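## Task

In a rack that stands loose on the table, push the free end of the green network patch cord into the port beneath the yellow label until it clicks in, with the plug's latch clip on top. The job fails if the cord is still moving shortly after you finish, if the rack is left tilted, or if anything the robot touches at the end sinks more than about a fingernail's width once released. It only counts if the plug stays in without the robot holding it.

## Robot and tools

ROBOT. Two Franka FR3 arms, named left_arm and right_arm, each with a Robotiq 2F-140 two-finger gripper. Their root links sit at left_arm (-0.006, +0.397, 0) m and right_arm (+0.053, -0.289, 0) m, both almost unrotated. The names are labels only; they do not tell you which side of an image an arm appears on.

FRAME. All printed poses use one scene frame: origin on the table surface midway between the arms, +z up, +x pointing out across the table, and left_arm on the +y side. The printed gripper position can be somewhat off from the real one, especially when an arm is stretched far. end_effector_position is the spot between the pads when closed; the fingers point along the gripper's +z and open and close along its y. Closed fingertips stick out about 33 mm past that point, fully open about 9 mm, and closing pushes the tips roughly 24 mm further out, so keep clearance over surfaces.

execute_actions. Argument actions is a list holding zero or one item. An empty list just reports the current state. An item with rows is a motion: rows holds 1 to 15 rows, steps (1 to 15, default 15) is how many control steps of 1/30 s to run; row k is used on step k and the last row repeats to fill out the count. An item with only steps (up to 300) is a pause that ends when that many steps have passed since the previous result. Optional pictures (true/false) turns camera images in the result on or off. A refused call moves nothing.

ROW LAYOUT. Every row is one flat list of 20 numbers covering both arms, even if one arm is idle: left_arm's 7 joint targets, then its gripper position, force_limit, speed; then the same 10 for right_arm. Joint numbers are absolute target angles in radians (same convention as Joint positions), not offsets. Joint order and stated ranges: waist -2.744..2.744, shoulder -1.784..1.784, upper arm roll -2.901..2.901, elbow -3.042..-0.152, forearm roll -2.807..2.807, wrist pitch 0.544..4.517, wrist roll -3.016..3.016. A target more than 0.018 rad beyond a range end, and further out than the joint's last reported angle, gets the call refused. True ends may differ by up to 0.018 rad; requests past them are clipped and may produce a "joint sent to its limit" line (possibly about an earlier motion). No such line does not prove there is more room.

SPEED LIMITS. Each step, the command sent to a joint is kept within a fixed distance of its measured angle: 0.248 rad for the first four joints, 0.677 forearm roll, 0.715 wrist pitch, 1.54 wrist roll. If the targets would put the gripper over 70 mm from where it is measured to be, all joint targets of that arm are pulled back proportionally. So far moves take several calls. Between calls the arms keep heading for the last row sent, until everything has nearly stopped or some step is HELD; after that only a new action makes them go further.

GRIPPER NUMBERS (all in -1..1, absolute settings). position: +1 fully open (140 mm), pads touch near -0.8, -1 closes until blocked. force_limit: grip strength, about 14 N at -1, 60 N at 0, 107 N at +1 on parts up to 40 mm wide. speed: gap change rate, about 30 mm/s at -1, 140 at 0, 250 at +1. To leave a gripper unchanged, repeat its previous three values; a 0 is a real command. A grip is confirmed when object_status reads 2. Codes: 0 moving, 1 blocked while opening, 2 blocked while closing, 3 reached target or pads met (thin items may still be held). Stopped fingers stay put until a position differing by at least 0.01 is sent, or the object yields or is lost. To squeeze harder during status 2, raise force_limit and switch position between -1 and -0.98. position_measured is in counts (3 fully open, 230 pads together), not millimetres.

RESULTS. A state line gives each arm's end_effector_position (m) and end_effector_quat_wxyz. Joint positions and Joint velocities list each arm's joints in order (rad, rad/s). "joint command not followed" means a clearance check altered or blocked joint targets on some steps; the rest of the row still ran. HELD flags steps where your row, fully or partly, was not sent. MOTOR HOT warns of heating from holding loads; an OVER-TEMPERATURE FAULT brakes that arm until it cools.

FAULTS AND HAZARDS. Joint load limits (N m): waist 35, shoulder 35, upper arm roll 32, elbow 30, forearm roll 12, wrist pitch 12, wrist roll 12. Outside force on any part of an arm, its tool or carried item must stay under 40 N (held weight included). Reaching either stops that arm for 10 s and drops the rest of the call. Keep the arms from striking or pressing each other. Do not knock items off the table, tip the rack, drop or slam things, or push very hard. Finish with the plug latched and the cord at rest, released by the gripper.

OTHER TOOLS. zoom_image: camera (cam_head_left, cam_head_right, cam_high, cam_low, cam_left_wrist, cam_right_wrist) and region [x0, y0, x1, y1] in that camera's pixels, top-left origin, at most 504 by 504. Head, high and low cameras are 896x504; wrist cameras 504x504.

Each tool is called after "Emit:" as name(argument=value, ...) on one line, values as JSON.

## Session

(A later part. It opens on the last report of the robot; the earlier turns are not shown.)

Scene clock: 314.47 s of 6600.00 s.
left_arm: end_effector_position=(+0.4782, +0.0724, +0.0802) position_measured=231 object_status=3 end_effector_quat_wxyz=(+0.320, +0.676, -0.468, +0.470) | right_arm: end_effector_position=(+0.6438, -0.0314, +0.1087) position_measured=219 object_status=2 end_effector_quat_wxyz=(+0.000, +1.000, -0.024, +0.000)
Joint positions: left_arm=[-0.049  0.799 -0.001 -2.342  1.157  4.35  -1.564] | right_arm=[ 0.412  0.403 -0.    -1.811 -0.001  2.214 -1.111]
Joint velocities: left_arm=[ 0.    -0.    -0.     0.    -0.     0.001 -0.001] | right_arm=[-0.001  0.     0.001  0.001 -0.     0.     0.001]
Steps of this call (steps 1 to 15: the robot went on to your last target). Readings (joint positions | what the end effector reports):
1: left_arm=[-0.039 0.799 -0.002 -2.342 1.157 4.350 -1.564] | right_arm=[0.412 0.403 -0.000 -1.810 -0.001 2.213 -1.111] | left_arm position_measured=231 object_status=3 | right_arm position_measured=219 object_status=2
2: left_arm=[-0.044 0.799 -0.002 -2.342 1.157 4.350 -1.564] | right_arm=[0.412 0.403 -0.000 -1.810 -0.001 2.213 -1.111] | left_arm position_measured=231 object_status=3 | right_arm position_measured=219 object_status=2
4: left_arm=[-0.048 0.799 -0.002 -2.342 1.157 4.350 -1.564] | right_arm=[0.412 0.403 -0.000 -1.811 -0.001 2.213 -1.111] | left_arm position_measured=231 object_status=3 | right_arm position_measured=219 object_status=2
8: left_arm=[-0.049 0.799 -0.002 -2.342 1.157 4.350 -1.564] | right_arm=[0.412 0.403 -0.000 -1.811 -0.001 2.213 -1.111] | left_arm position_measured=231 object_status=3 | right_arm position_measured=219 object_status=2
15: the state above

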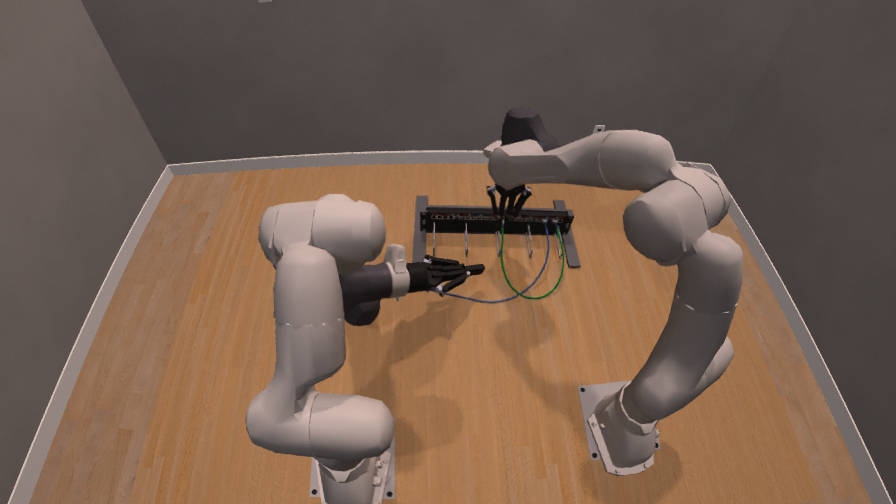

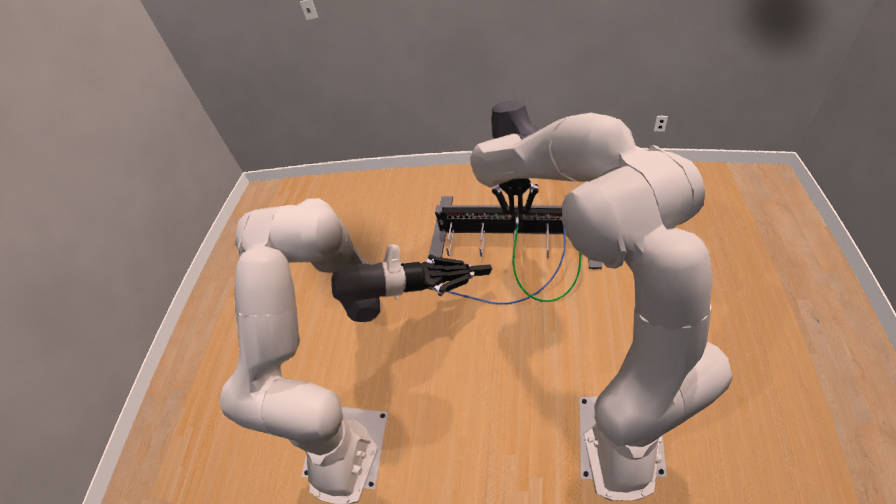

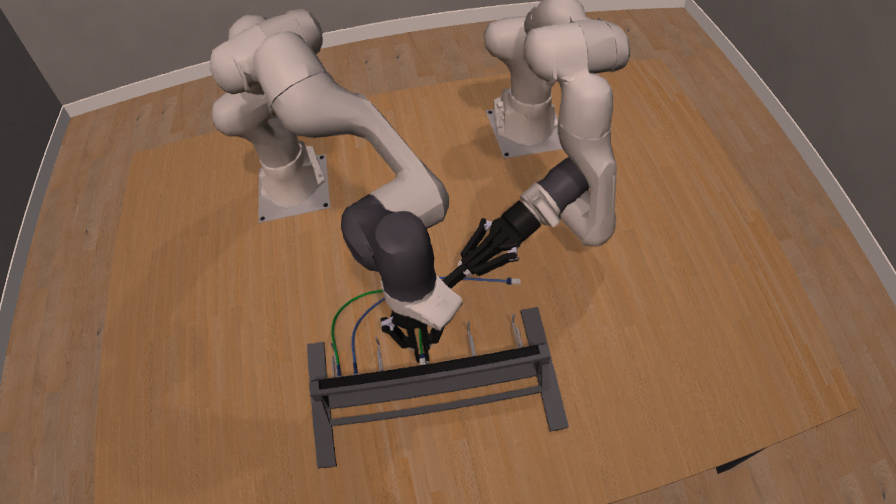

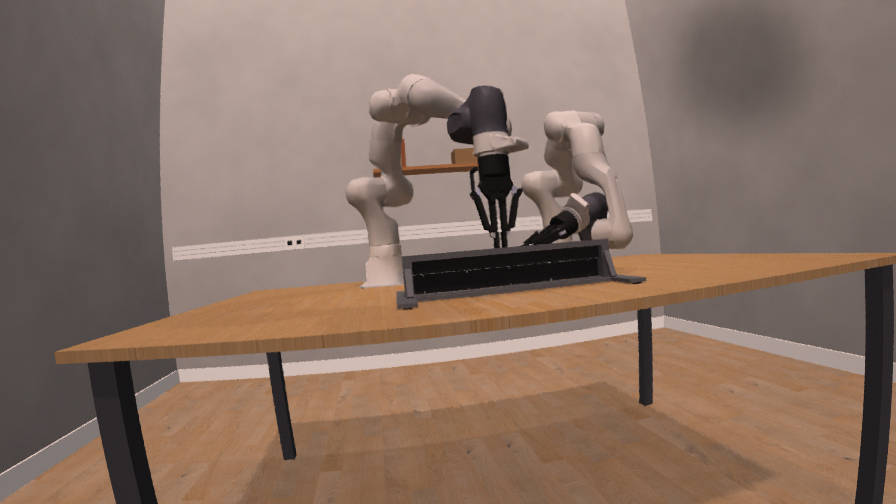

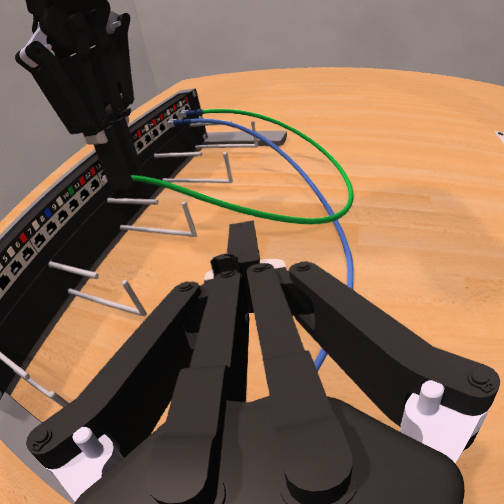

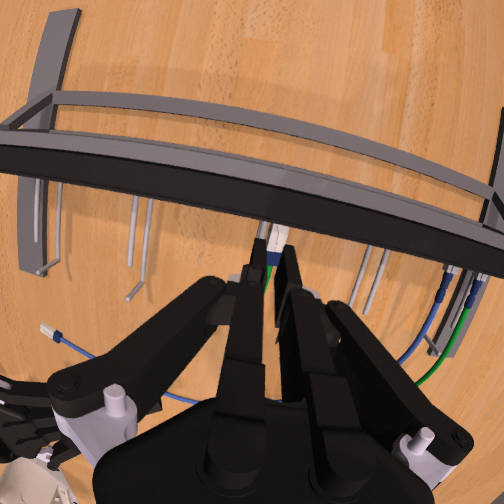

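Emit:
execute_actions(actions=[{"rows":[[-0.05,0.8,0,-2.3416,1.16,4.35,-1.571,-1,-0.5,0,0.41,0.4057,0,-1.807,-0.001,2.2108,-1.113,-1,0.6,-0.9],[-0.05,0.8,0,-2.3416,1.16,4.35,-1.571,-1,-0.5,0,0.4097,0.4068,0,-1.8053,-0.001,2.2102,-1.114,-1,0.6,-0.9],[-0.05,0.8,0,-2.3416,1.16,4.35,-1.571,-1,-0.5,0,0.4094,0.4079,0,-1.8036,-0.001,2.2096,-1.115,-1,0.6,-0.9],[-0.05,0.8,0,-2.3416,1.16,4.35,-1.571,-1,-0.5,0,0.4091,0.409,0,-1.802,-0.001,2.209,-1.115,-1,0.6,-0.9],[-0.05,0.8,0,-2.3416,1.16,4.35,-1.571,-1,-0.5,0,0.4089,0.4095,0,-1.801,-0.001,2.209,-1.115,-1,0.6,-0.9]],"steps":15}], pictures=false)

Emit:
execute_actions(actions=[{"rows":[[-0.05,0.8,0,-2.3416,1.16,4.35,-1.571,-1,-0.5,0,0.4085,0.4093,-0.0006,-1.8,-0.0015,2.213,-1.115,-1,0.6,-0.9],[-0.05,0.8,0,-2.3416,1.16,4.35,-1.571,-1,-0.5,0,0.408,0.4091,-0.0012,-1.799,-0.002,2.2155,-1.115,-1,0.6,-0.9],[-0.05,0.8,0,-2.3416,1.16,4.35,-1.571,-1,-0.5,0,0.4075,0.4089,-0.0018,-1.798,-0.0025,2.218,-1.115,-1,0.6,-0.9],[-0.05,0.8,0,-2.3416,1.16,4.35,-1.571,-1,-0.5,0,0.407,0.4087,-0.0024,-1.797,-0.003,2.2205,-1.115,-1,0.6,-0.9],[-0.05,0.8,0,-2.3416,1.16,4.35,-1.571,-1,-0.5,0,0.4065,0.4085,-0.003,-1.796,-0.0035,2.223,-1.115,-1,0.6,-0.9],[-0.05,0.8,0,-2.3416,1.16,4.35,-1.571,-1,-0.5,0,0.406,0.4083,-0.0036,-1.795,-0.004,2.2255,-1.115,-1,0.6,-0.9],[-0.05,0.8,0,-2.3416,1.16,4.35,-1.571,-1,-0.5,0,0.4055,0.408,-0.0042,-1.794,-0.0046,2.228,-1.115,-1,0.6,-0.9]],"steps":15}], pictures=false)

Scene clock: 355.63 s of 6600.00 s.
left_arm: end_effector_position=(+0.4783, +0.0725, +0.0802) position_measured=231 object_status=3 end_effector_quat_wxyz=(+0.320, +0.676, -0.468, +0.470) | right_arm: end_effector_position=(+0.6453, -0.0315, +0.1085) position_measured=219 object_status=2 end_effector_quat_wxyz=(+0.001, +1.000, -0.025, +0.000)
Joint positions: left_arm=[-0.049  0.799 -0.001 -2.342  1.157  4.35  -1.564] | right_arm=[ 0.411  0.407 -0.    -1.804 -0.001  2.211 -1.111]
Joint velocities: left_arm=[-0.    -0.001 -0.     0.003 -0.001 -0.     0.002] | right_arm=[-0.001  0.001 -0.001  0.     0.001 -0.002 -0.001]
Steps of this call (steps 1 to 15: the robot went on to your last target; steps 16 to 90: nothing new was sent; then 37.67 s passed at rest; steps 91 to 105: all 15 steps of this action). Readings (joint positions | what the end effector reports):
91: left_arm=[-0.049 0.799 -0.001 -2.342 1.157 4.350 -1.564] | right_arm=[0.412 0.403 -0.000 -1.811 -0.001 2.214 -1.111] | left_arm position_measured=231 object_status=3 | right_arm position_measured=219 object_status=2
92: left_arm=[-0.049 0.799 -0.001 -2.342 1.157 4.350 -1.564] | right_arm=[0.412 0.403 -0.000 -1.810 -0.001 2.213 -1.111] | left_arm position_measured=231 object_status=3 | right_arm position_measured=219 object_status=2
94: left_arm=[-0.049 0.799 -0.001 -2.342 1.157 4.350 -1.564] | right_arm=[0.411 0.405 -0.000 -1.808 -0.001 2.213 -1.111] | left_arm position_measured=231 object_status=3 | right_arm position_measured=219 object_status=2
98: left_arm=[-0.049 0.799 -0.001 -2.342 1.157 4.350 -1.564] | right_arm=[0.411 0.407 -0.000 -1.805 -0.001 2.212 -1.111] | left_arm position_measured=231 object_status=3 | right_arm position_measured=219 object_status=2
105: the state above

Scene clock: 356.13 s of 6600.00 s.
left_arm: end_effector_position=(+0.4783, +0.0725, +0.0802) position_measured=231 object_status=3 end_effector_quat_wxyz=(+0.320, +0.676, -0.468, +0.470) | right_arm: end_effector_position=(+0.6455, -0.0315, +0.1084) position_measured=219 object_status=2 end_effector_quat_wxyz=(+0.001, +1.000, -0.025, +0.000)
Joint positions: left_arm=[-0.049  0.799 -0.001 -2.342  1.157  4.35  -1.564] | right_arm=[ 0.411  0.408 -0.    -1.803 -0.001  2.211 -1.111]
Joint velocities: left_arm=[ 0.    -0.001 -0.    -0.001  0.001  0.    -0.001] | right_arm=[-0.    -0.001  0.     0.    -0.001 -0.001  0.001]
Steps of this call (steps 1 to 15: all 15 steps of this action). Readings (joint positions | what the end effector reports):
1: left_arm=[-0.049 0.799 -0.001 -2.342 1.157 4.350 -1.564] | right_arm=[0.411 0.408 -0.000 -1.804 -0.001 2.211 -1.111] | left_arm position_measured=231 object_status=3 | right_arm position_measured=219 object_status=2
2: left_arm=[-0.049 0.799 -0.001 -2.342 1.157 4.350 -1.564] | right_arm=[0.411 0.408 -0.000 -1.804 -0.001 2.211 -1.111] | left_arm position_measured=231 object_status=3 | right_arm position_measured=219 object_status=2
4: left_arm=[-0.049 0.799 -0.001 -2.342 1.157 4.350 -1.564] | right_arm=[0.411 0.408 -0.000 -1.804 -0.001 2.211 -1.111] | left_arm position_measured=231 object_status=3 | right_arm position_measured=219 object_status=2
8: left_arm=[-0.049 0.799 -0.001 -2.342 1.157 4.350 -1.564] | right_arm=[0.411 0.408 -0.000 -1.803 -0.001 2.211 -1.111] | left_arm position_measured=231 object_status=3 | right_arm position_measured=219 object_status=2
15: the state above

Emit:
execute_actions(actions=[])

Emit:
zoom_image(camera="cam_left_wrist", region=[86, 165, 114, 193])

Scene clock: 358.00 s of 6600.00 s.
left_arm: end_effector_position=(+0.4783, +0.0725, +0.0802) position_measured=231 object_status=3 end_effector_quat_wxyz=(+0.320, +0.676, -0.468, +0.470) | right_arm: end_effector_position=(+0.6455, -0.0315, +0.1084) position_measured=219 object_status=2 end_effector_quat_wxyz=(+0.001, +1.000, -0.025, -0.000)
Joint positions: left_arm=[-0.049  0.799 -0.001 -2.342  1.157  4.35  -1.564] | right_arm=[ 0.411  0.408 -0.    -1.803 -0.001  2.211 -1.111]
Joint velocities: left_arm=[-0.002 -0.001 -0.002 -0.001 -0.    -0.    -0.001] | right_arm=[-0.     0.     0.001 -0.    -0.     0.     0.002]
Steps of this call (steps 1 to 15: the robot went on to your last target; steps 16 to 56: nothing new was sent). Readings (joint positions | what the end effector reports):
1: left_arm=[-0.049 0.799 -0.001 -2.342 1.157 4.350 -1.564] | right_arm=[0.411 0.408 -0.000 -1.803 -0.001 2.211 -1.111] | left_arm position_measured=231 object_status=3 | right_arm position_measured=219 object_status=2
2: left_arm=[-0.049 0.799 -0.001 -2.342 1.157 4.350 -1.564] | right_arm=[0.411 0.408 -0.000 -1.803 -0.001 2.211 -1.111] | left_arm position_measured=231 object_status=3 | right_arm position_measured=219 object_status=2
4: left_arm=[-0.049 0.799 -0.001 -2.342 1.157 4.350 -1.564] | right_arm=[0.411 0.408 -0.000 -1.803 -0.001 2.211 -1.111] | left_arm position_measured=231 object_status=3 | right_arm position_measured=219 object_status=2
8: left_arm=[-0.049 0.799 -0.001 -2.342 1.157 4.350 -1.564] | right_arm=[0.411 0.408 -0.000 -1.803 -0.001 2.211 -1.111] | left_arm position_measured=231 object_status=3 | right_arm position_measured=219 object_status=2
56: the state above
All arms were judged still, so your last target was given up. Only a new action makes them travel on or press farther. Fingers that are still opening or closing keep moving.

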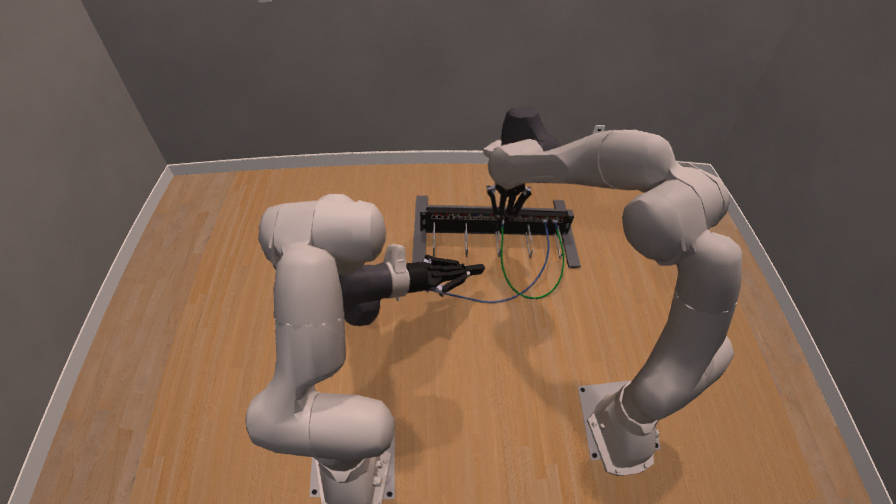

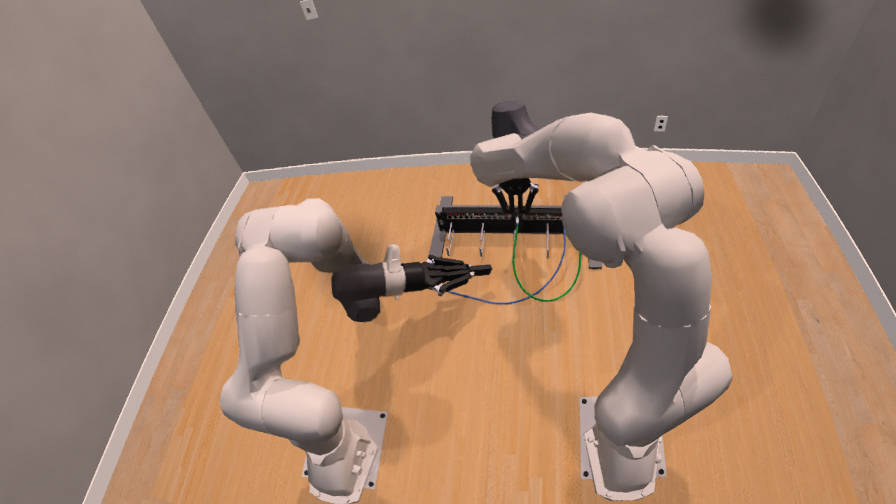

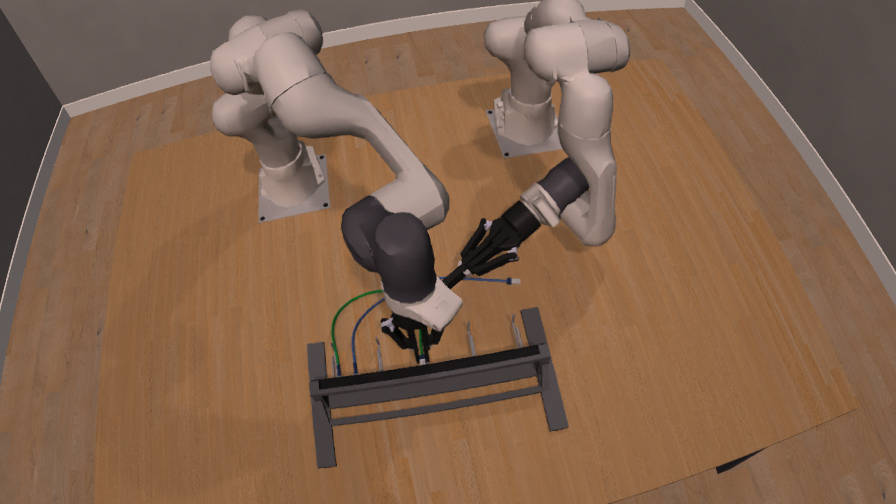

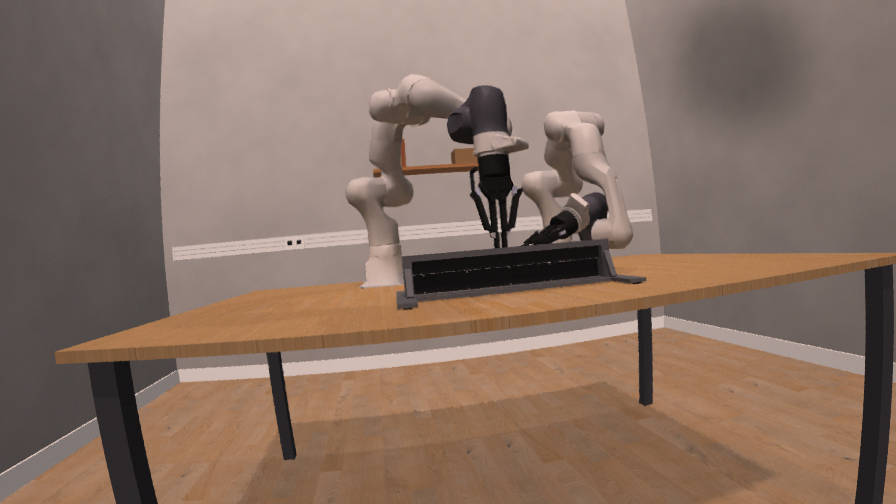

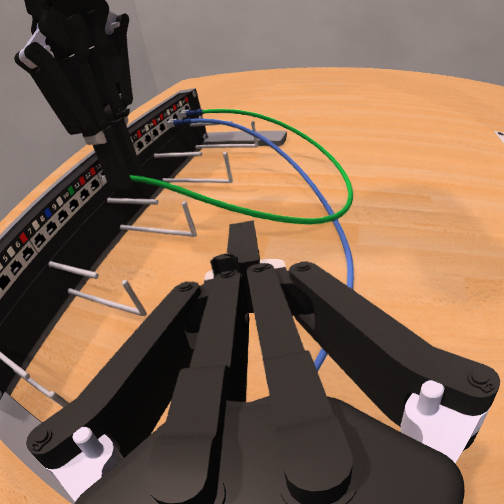

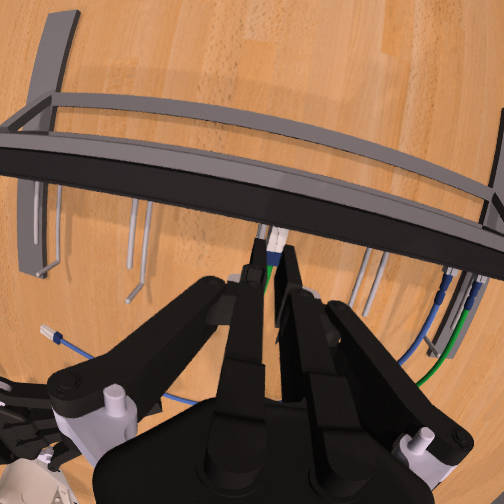

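Region (86, 165, 114, 193) of cam_left_wrist's 504x504 image, scaled by 18.000, with more detail than that image has.

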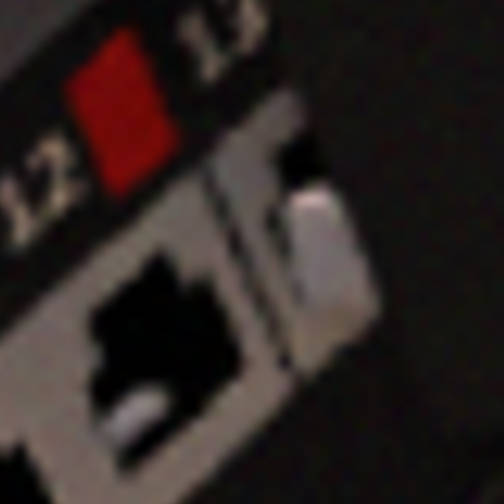

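Emit:
execute_actions(actions=[{"rows":[[-0.05,0.8,0,-2.3416,1.16,4.35,-1.571,-1,-0.5,0,0.407,0.408,-0.003,-1.797,-0.0035,2.222,-1.113,-1,0.6,-0.9],[-0.05,0.8,0,-2.3416,1.16,4.35,-1.571,-1,-0.5,0,0.409,0.408,-0.0015,-1.8,-0.002,2.216,-1.111,-1,0.6,-0.9],[-0.05,0.8,0,-2.3416,1.16,4.35,-1.571,-1,-0.5,0,0.4107,0.4078,0,-1.8034,-0.001,2.211,-1.109,-1,0.6,-0.9],[-0.05,0.8,0,-2.3416,1.16,4.35,-1.571,-1,-0.5,0,0.412,0.4078,0,-1.8034,-0.001,2.211,-1.107,-1,0.6,-0.9],[-0.05,0.8,0,-2.3416,1.16,4.35,-1.571,-1,-0.5,0,0.4128,0.4078,0,-1.8034,-0.001,2.211,-1.106,-1,0.6,-0.9],[-0.05,0.8,0,-2.3416,1.16,4.35,-1.571,-1,-0.5,0,0.4136,0.4078,0,-1.8034,-0.001,2.211,-1.106,-1,0.6,-0.9]],"steps":15}], pictures=false)

Scene clock: 370.37 s of 6600.00 s.
left_arm: end_effector_position=(+0.4783, +0.0725, +0.0802) position_measured=231 object_status=3 end_effector_quat_wxyz=(+0.320, +0.676, -0.468, +0.470) | right_arm: end_effector_position=(+0.6450, -0.0306, +0.1084) position_measured=219 object_status=2 end_effector_quat_wxyz=(+0.001, +1.000, -0.024, -0.000)
Joint positions: left_arm=[-0.049  0.799 -0.001 -2.342  1.157  4.35  -1.564] | right_arm=[ 0.412  0.408 -0.    -1.803 -0.001  2.21  -1.111]
Joint velocities: left_arm=[ 0.001 -0.     0.    -0.    -0.001 -0.     0.001] | right_arm=[-0.001  0.    -0.001 -0.    -0.    -0.     0.   ]
Steps of this call (steps 1 to 90: nothing new was sent; then 8.87 s passed at rest; steps 91 to 105: all 15 steps of this action). Readings (joint positions | what the end effector reports):
91: left_arm=[-0.049 0.799 -0.001 -2.342 1.157 4.350 -1.564] | right_arm=[0.411 0.408 -0.000 -1.803 -0.001 2.210 -1.111] | left_arm position_measured=231 object_status=3 | right_arm position_measured=219 object_status=2
92: left_arm=[-0.049 0.799 -0.001 -2.342 1.157 4.350 -1.564] | right_arm=[0.411 0.408 -0.000 -1.803 -0.001 2.210 -1.111] | left_arm position_measured=231 object_status=3 | right_arm position_measured=219 object_status=2
94: left_arm=[-0.049 0.799 -0.001 -2.342 1.157 4.350 -1.564] | right_arm=[0.411 0.408 -0.000 -1.803 -0.001 2.210 -1.111] | left_arm position_measured=231 object_status=3 | right_arm position_measured=219 object_status=2
98: left_arm=[-0.049 0.799 -0.001 -2.342 1.157 4.350 -1.564] | right_arm=[0.412 0.408 -0.000 -1.803 -0.001 2.210 -1.111] | left_arm position_measured=231 object_status=3 | right_arm position_measured=219 object_status=2
105: the state above

Emit:
execute_actions(actions=[{"rows":[[-0.05,0.8,0,-2.3416,1.16,4.35,-1.571,-1,-0.5,0,0.4105,0.4098,0,-1.8,-0.001,2.211,-1.109,-1,0.6,-0.9],[-0.05,0.8,0,-2.3416,1.16,4.35,-1.571,-1,-0.5,0,0.4103,0.4102,0,-1.7993,-0.001,2.211,-1.109,-1,0.6,-0.9],[-0.05,0.8,0,-2.3416,1.16,4.35,-1.571,-1,-0.5,0,0.4101,0.4106,0,-1.7986,-0.001,2.211,-1.109,-1,0.6,-0.9],[-0.05,0.8,0,-2.3416,1.16,4.35,-1.571,-1,-0.5,0,0.41,0.4108,0,-1.798,-0.001,2.211,-1.109,-1,0.6,-0.9],[-0.05,0.8,0,-2.3416,1.16,4.35,-1.571,-1,-0.5,0,0.41,0.4108,0,-1.798,-0.001,2.211,-1.109,-1,0.6,-0.9],[-0.05,0.8,0,-2.3416,1.16,4.35,-1.571,-1,-0.5,0,0.4096,0.4106,-0.0006,-1.7972,-0.0015,2.213,-1.11,-1,0.6,-0.9],[-0.05,0.8,0,-2.3416,1.16,4.35,-1.571,-1,-0.5,0,0.4092,0.4104,-0.0012,-1.7964,-0.002,2.2155,-1.111,-1,0.6,-0.9],[-0.05,0.8,0,-2.3416,1.16,4.35,-1.571,-1,-0.5,0,0.4087,0.4102,-0.0018,-1.7955,-0.0025,2.218,-1.112,-1,0.6,-0.9],[-0.05,0.8,0,-2.3416,1.16,4.35,-1.571,-1,-0.5,0,0.4082,0.41,-0.0024,-1.7946,-0.003,2.2205,-1.113,-1,0.6,-0.9],[-0.05,0.8,0,-2.3416,1.16,4.35,-1.571,-1,-0.5,0,0.4077,0.4097,-0.003,-1.7937,-0.0035,2.223,-1.113,-1,0.6,-0.9],[-0.05,0.8,0,-2.3416,1.16,4.35,-1.571,-1,-0.5,0,0.4072,0.4094,-0.0036,-1.7928,-0.004,2.2255,-1.113,-1,0.6,-0.9],[-0.05,0.8,0,-2.3416,1.16,4.35,-1.571,-1,-0.5,0,0.4067,0.4091,-0.0042,-1.792,-0.0046,2.228,-1.113,-1,0.6,-0.9]],"steps":15}], pictures=false)

Emit:
execute_actions(actions=[{"steps":10}])

Emit:
zoom_image(camera="cam_left_wrist", region=[86, 165, 114, 193])

Scene clock: 382.40 s of 6600.00 s.
left_arm: end_effector_position=(+0.4783, +0.0725, +0.0802) position_measured=231 object_status=3 end_effector_quat_wxyz=(+0.320, +0.676, -0.468, +0.470) | right_arm: end_effector_position=(+0.6456, -0.0305, +0.1085) position_measured=219 object_status=2 end_effector_quat_wxyz=(+0.001, +1.000, -0.024, +0.000)
Joint positions: left_arm=[-0.049  0.799 -0.001 -2.342  1.157  4.35  -1.564] | right_arm=[ 0.412  0.409 -0.    -1.801 -0.001  2.21  -1.11 ]
Joint velocities: left_arm=[-0.001 -0.    -0.     0.     0.    -0.     0.001] | right_arm=[-0.001  0.001  0.    -0.     0.     0.001 -0.   ]
Steps of this call (steps 1 to 15: the robot went on to your last target; steps 16 to 90: nothing new was sent; then 8.53 s passed at rest; steps 91 to 105: all 15 steps of this action). Readings (joint positions | what the end effector reports):
91: left_arm=[-0.049 0.799 -0.001 -2.342 1.157 4.350 -1.564] | right_arm=[0.412 0.408 -0.000 -1.803 -0.001 2.210 -1.110] | left_arm position_measured=231 object_status=3 | right_arm position_measured=219 object_status=2
92: left_arm=[-0.049 0.799 -0.001 -2.342 1.157 4.350 -1.564] | right_arm=[0.412 0.408 -0.000 -1.803 -0.001 2.210 -1.110] | left_arm position_measured=231 object_status=3 | right_arm position_measured=219 object_status=2
94: left_arm=[-0.049 0.799 -0.001 -2.342 1.157 4.350 -1.564] | right_arm=[0.412 0.409 -0.000 -1.802 -0.001 2.210 -1.110] | left_arm position_measured=231 object_status=3 | right_arm position_measured=219 object_status=2
98: left_arm=[-0.049 0.799 -0.001 -2.342 1.157 4.350 -1.564] | right_arm=[0.412 0.409 -0.000 -1.802 -0.001 2.210 -1.110] | left_arm position_measured=231 object_status=3 | right_arm position_measured=219 object_status=2
105: the state above

Scene clock: 382.73 s of 6600.00 s.
left_arm: end_effector_position=(+0.4783, +0.0725, +0.0802) position_measured=231 object_status=3 end_effector_quat_wxyz=(+0.320, +0.676, -0.468, +0.470) | right_arm: end_effector_position=(+0.6456, -0.0305, +0.1085) position_measured=219 object_status=2 end_effector_quat_wxyz=(+0.001, +1.000, -0.024, +0.000)
Joint positions: left_arm=[-0.049  0.799 -0.001 -2.342  1.157  4.35  -1.564] | right_arm=[ 0.412  0.409 -0.    -1.801 -0.001  2.21  -1.11 ]
Joint velocities: left_arm=[ 0.     0.001 -0.    -0.    -0.001 -0.    -0.   ] | right_arm=[-0.001 -0.001 -0.001 -0.    -0.001 -0.     0.   ]
Steps of this call (steps 1 to 10: the robot went on to your last target). Readings (joint positions | what the end effector reports):
1: left_arm=[-0.049 0.799 -0.001 -2.342 1.157 4.350 -1.564] | right_arm=[0.412 0.409 -0.000 -1.801 -0.001 2.210 -1.110] | left_arm position_measured=231 object_status=3 | right_arm position_measured=219 object_status=2
2: left_arm=[-0.049 0.799 -0.001 -2.342 1.157 4.350 -1.564] | right_arm=[0.412 0.409 -0.000 -1.801 -0.001 2.210 -1.110] | left_arm position_measured=231 object_status=3 | right_arm position_measured=219 object_status=2
4: left_arm=[-0.049 0.799 -0.001 -2.342 1.157 4.350 -1.564] | right_arm=[0.412 0.409 -0.000 -1.801 -0.001 2.210 -1.110] | left_arm position_measured=231 object_status=3 | right_arm position_measured=219 object_status=2
8: left_arm=[-0.049 0.799 -0.001 -2.342 1.157 4.350 -1.564] | right_arm=[0.412 0.409 -0.000 -1.801 -0.001 2.210 -1.110] | left_arm position_measured=231 object_status=3 | right_arm position_measured=219 object_status=2
10: the state above

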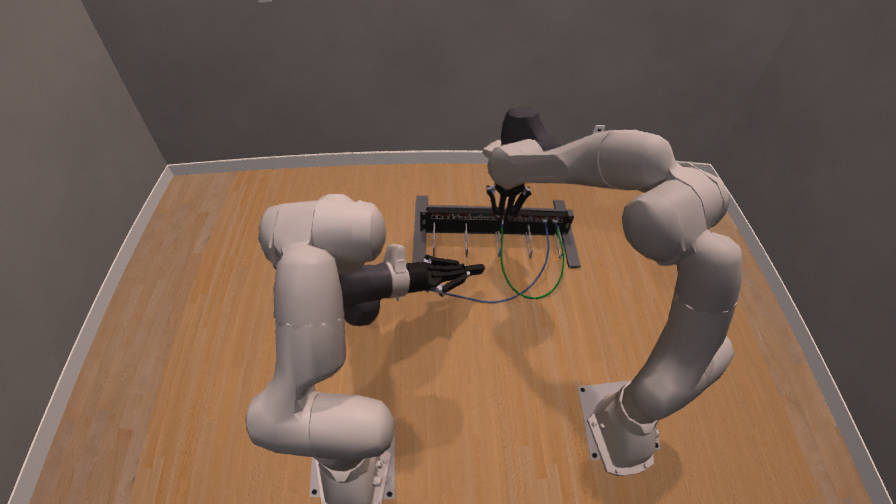

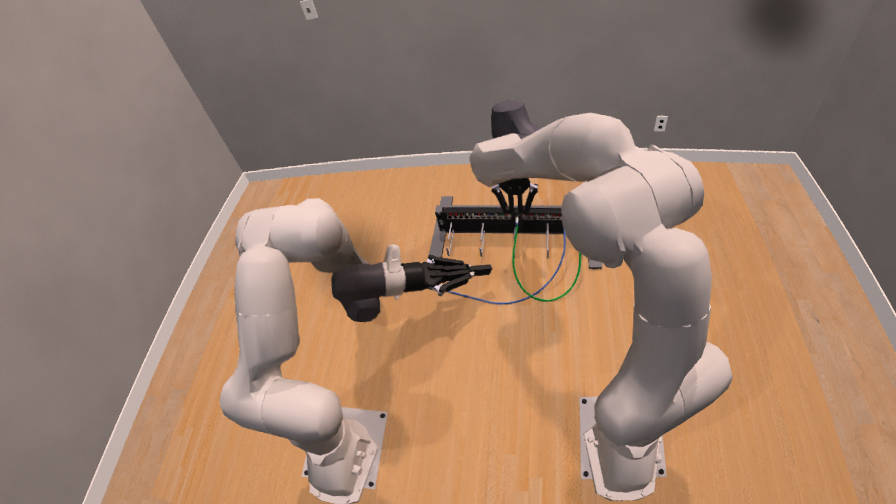

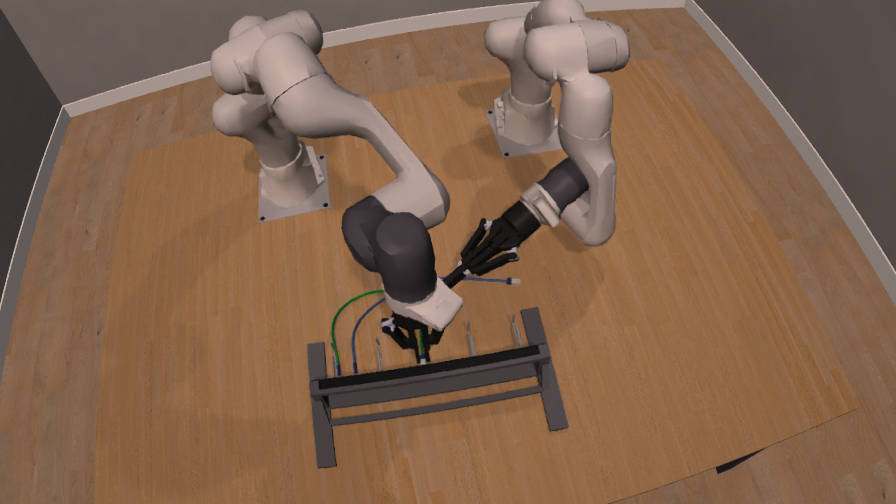

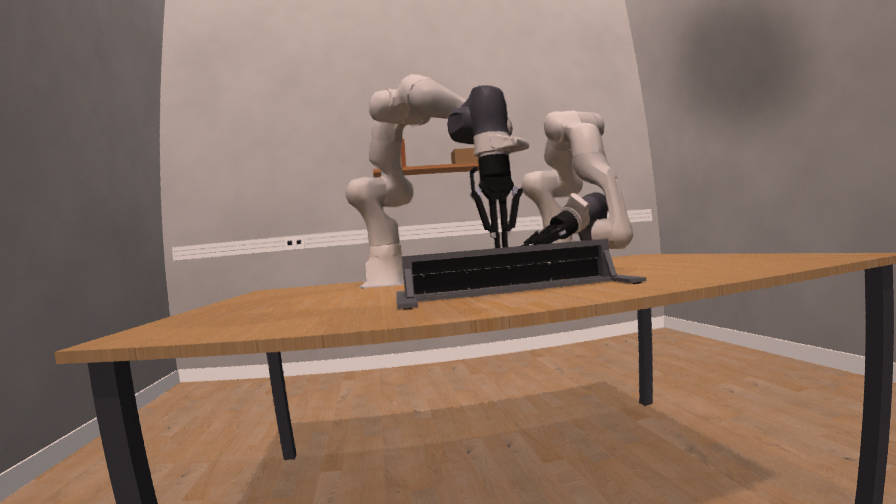

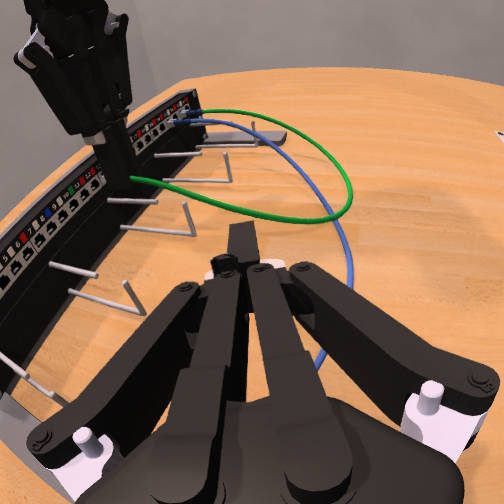

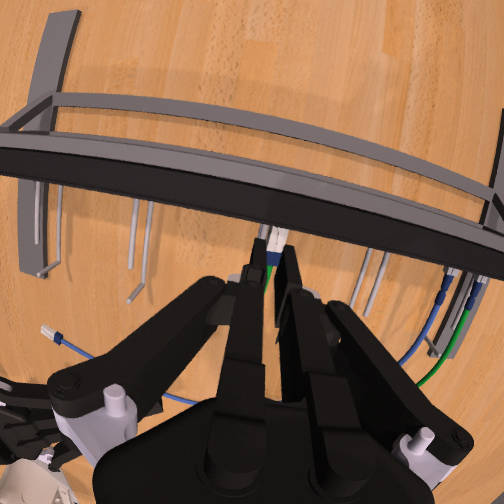

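Region (86, 165, 114, 193) of cam_left_wrist's 504x504 image, scaled by 18.000, with more detail than that image has.

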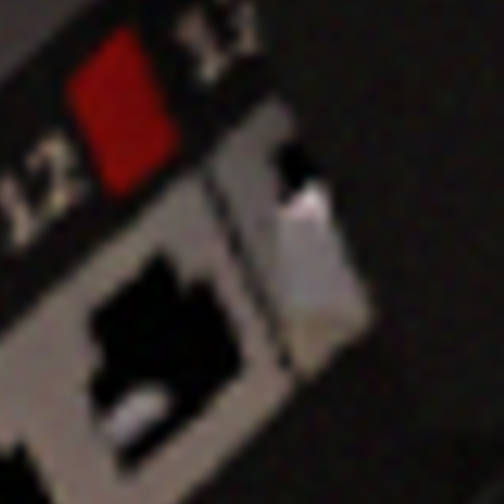

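Emit:
execute_actions(actions=[{"rows":[[-0.05,0.8,0,-2.3416,1.16,4.35,-1.571,-1,-0.5,0,0.409,0.409,-0.002,-1.797,-0.003,2.219,-1.11,-1,0.6,-0.9],[-0.05,0.8,0,-2.3416,1.16,4.35,-1.571,-1,-0.5,0,0.412,0.408,0,-1.803,-0.001,2.21,-1.11,-1,0.6,-0.9],[-0.05,0.8,0,-2.3416,1.16,4.35,-1.571,-1,-0.5,0,0.4135,0.406,0,-1.806,-0.003,2.205,-1.105,-1,0.6,-0.9],[-0.05,0.8,0,-2.3416,1.16,4.35,-1.571,-1,-0.5,0,0.416,0.406,0,-1.806,-0.012,2.2,-1.095,-1,0.6,-0.9],[-0.05,0.8,0,-2.3416,1.16,4.35,-1.571,-1,-0.5,0,0.4185,0.406,0,-1.804,-0.02,2.195,-1.085,-1,0.6,-0.9],[-0.05,0.8,0,-2.3416,1.16,4.35,-1.571,-1,-0.5,0,0.421,0.4075,0,-1.8,-0.027,2.19,-1.077,-1,0.6,-0.9],[-0.05,0.8,0,-2.3416,1.16,4.35,-1.571,-1,-0.5,0,0.4235,0.41,0,-1.7955,-0.034,2.185,-1.069,-1,0.6,-0.9],[-0.05,0.8,0,-2.3416,1.16,4.35,-1.571,-1,-0.5,0,0.426,0.4125,0,-1.791,-0.041,2.18,-1.061,-1,0.6,-0.9],[-0.05,0.8,0,-2.3416,1.16,4.35,-1.571,-1,-0.5,0,0.4285,0.415,0,-1.786,-0.048,2.175,-1.053,-1,0.6,-0.9],[-0.05,0.8,0,-2.3416,1.16,4.35,-1.571,-1,-0.5,0,0.431,0.4175,0,-1.781,-0.055,2.17,-1.046,-1,0.6,-0.9],[-0.05,0.8,0,-2.3416,1.16,4.35,-1.571,-1,-0.5,0,0.4335,0.42,0,-1.776,-0.062,2.165,-1.04,-1,0.6,-0.9],[-0.05,0.8,0,-2.3416,1.16,4.35,-1.571,-1,-0.5,0,0.436,0.4225,0,-1.771,-0.069,2.16,-1.035,-1,0.6,-0.9],[-0.05,0.8,0,-2.3416,1.16,4.35,-1.571,-1,-0.5,0,0.4385,0.425,0,-1.767,-0.075,2.157,-1.031,-1,0.6,-0.9],[-0.05,0.8,0,-2.3416,1.16,4.35,-1.571,-1,-0.5,0,0.4405,0.427,0,-1.7635,-0.079,2.1555,-1.031,-1,0.6,-0.9],[-0.05,0.8,0,-2.3416,1.16,4.35,-1.571,-1,-0.5,0,0.4417,0.428,0,-1.761,-0.081,2.1555,-1.031,-1,0.6,-0.9]],"steps":15}], pictures=false)

Emit:
execute_actions(actions=[{"steps":20}], pictures=false)

Scene clock: 410.73 s of 6600.00 s.
left_arm: end_effector_position=(+0.4783, +0.0725, +0.0802) position_measured=231 object_status=3 end_effector_quat_wxyz=(+0.320, +0.676, -0.468, +0.470) | right_arm: end_effector_position=(+0.6442, -0.0282, +0.1108) position_measured=219 object_status=2 end_effector_quat_wxyz=(+0.028, +0.999, -0.016, +0.002)
Joint positions: left_arm=[-0.049  0.799 -0.001 -2.342  1.157  4.35  -1.564] | right_arm=[ 0.436  0.422 -0.    -1.771 -0.063  2.171 -1.067]
Joint velocities: left_arm=[-0.001  0.    -0.001 -0.001 -0.    -0.     0.001] | right_arm=[ 0.065  0.053  0.     0.098 -0.134 -0.078  0.107]
Steps of this call (steps 1 to 15: the robot went on to your last target; steps 16 to 90: nothing new was sent; then 24.50 s passed at rest; steps 91 to 105: all 15 steps of this action). Readings (joint positions | what the end effector reports):
91: left_arm=[-0.049 0.799 -0.001 -2.342 1.157 4.350 -1.564] | right_arm=[0.412 0.409 -0.000 -1.801 -0.001 2.210 -1.110] | left_arm position_measured=231 object_status=3 | right_arm position_measured=219 object_status=2
92: left_arm=[-0.049 0.799 -0.001 -2.342 1.157 4.350 -1.564] | right_arm=[0.412 0.409 -0.000 -1.801 -0.001 2.209 -1.110] | left_arm position_measured=231 object_status=3 | right_arm position_measured=219 object_status=2
94: left_arm=[-0.049 0.799 -0.001 -2.342 1.157 4.350 -1.564] | right_arm=[0.412 0.409 -0.000 -1.802 -0.003 2.208 -1.109] | left_arm position_measured=231 object_status=3 | right_arm position_measured=219 object_status=2
98: left_arm=[-0.049 0.799 -0.001 -2.342 1.157 4.350 -1.564] | right_arm=[0.419 0.409 -0.000 -1.799 -0.021 2.198 -1.098] | left_arm position_measured=231 object_status=3 | right_arm position_measured=219 object_status=2
105: the state above

Scene clock: 411.40 s of 6600.00 s.
left_arm: end_effector_position=(+0.4783, +0.0725, +0.0802) position_measured=231 object_status=3 end_effector_quat_wxyz=(+0.320, +0.676, -0.468, +0.470) | right_arm: end_effector_position=(+0.6432, -0.0296, +0.1105) position_measured=219 object_status=2 end_effector_quat_wxyz=(+0.036, +0.999, -0.024, +0.001)
Joint positions: left_arm=[-0.049  0.799 -0.001 -2.342  1.157  4.35  -1.564] | right_arm=[ 0.441  0.426 -0.    -1.764 -0.079  2.158 -1.039]
Joint velocities: left_arm=[-0.001  0.002  0.    -0.    -0.001  0.    -0.   ] | right_arm=[-0.    -0.002  0.     0.     0.001 -0.001  0.012]
Steps of this call (steps 1 to 20: the robot went on to your last target). Readings (joint positions | what the end effector reports):
1: left_arm=[-0.049 0.799 -0.001 -2.342 1.157 4.350 -1.564] | right_arm=[0.438 0.423 -0.000 -1.769 -0.067 2.169 -1.064] | left_arm position_measured=231 object_status=3 | right_arm position_measured=219 object_status=2
2: left_arm=[-0.049 0.799 -0.001 -2.342 1.157 4.350 -1.564] | right_arm=[0.439 0.424 -0.000 -1.767 -0.070 2.167 -1.061] | left_arm position_measured=231 object_status=3 | right_arm position_measured=219 object_status=2
4: left_arm=[-0.049 0.799 -0.001 -2.342 1.157 4.350 -1.564] | right_arm=[0.441 0.425 -0.000 -1.765 -0.074 2.164 -1.056] | left_arm position_measured=231 object_status=3 | right_arm position_measured=219 object_status=2
8: left_arm=[-0.049 0.799 -0.001 -2.342 1.157 4.350 -1.564] | right_arm=[0.441 0.426 -0.000 -1.764 -0.077 2.161 -1.049] | left_arm position_measured=231 object_status=3 | right_arm position_measured=219 object_status=2
20: the state above


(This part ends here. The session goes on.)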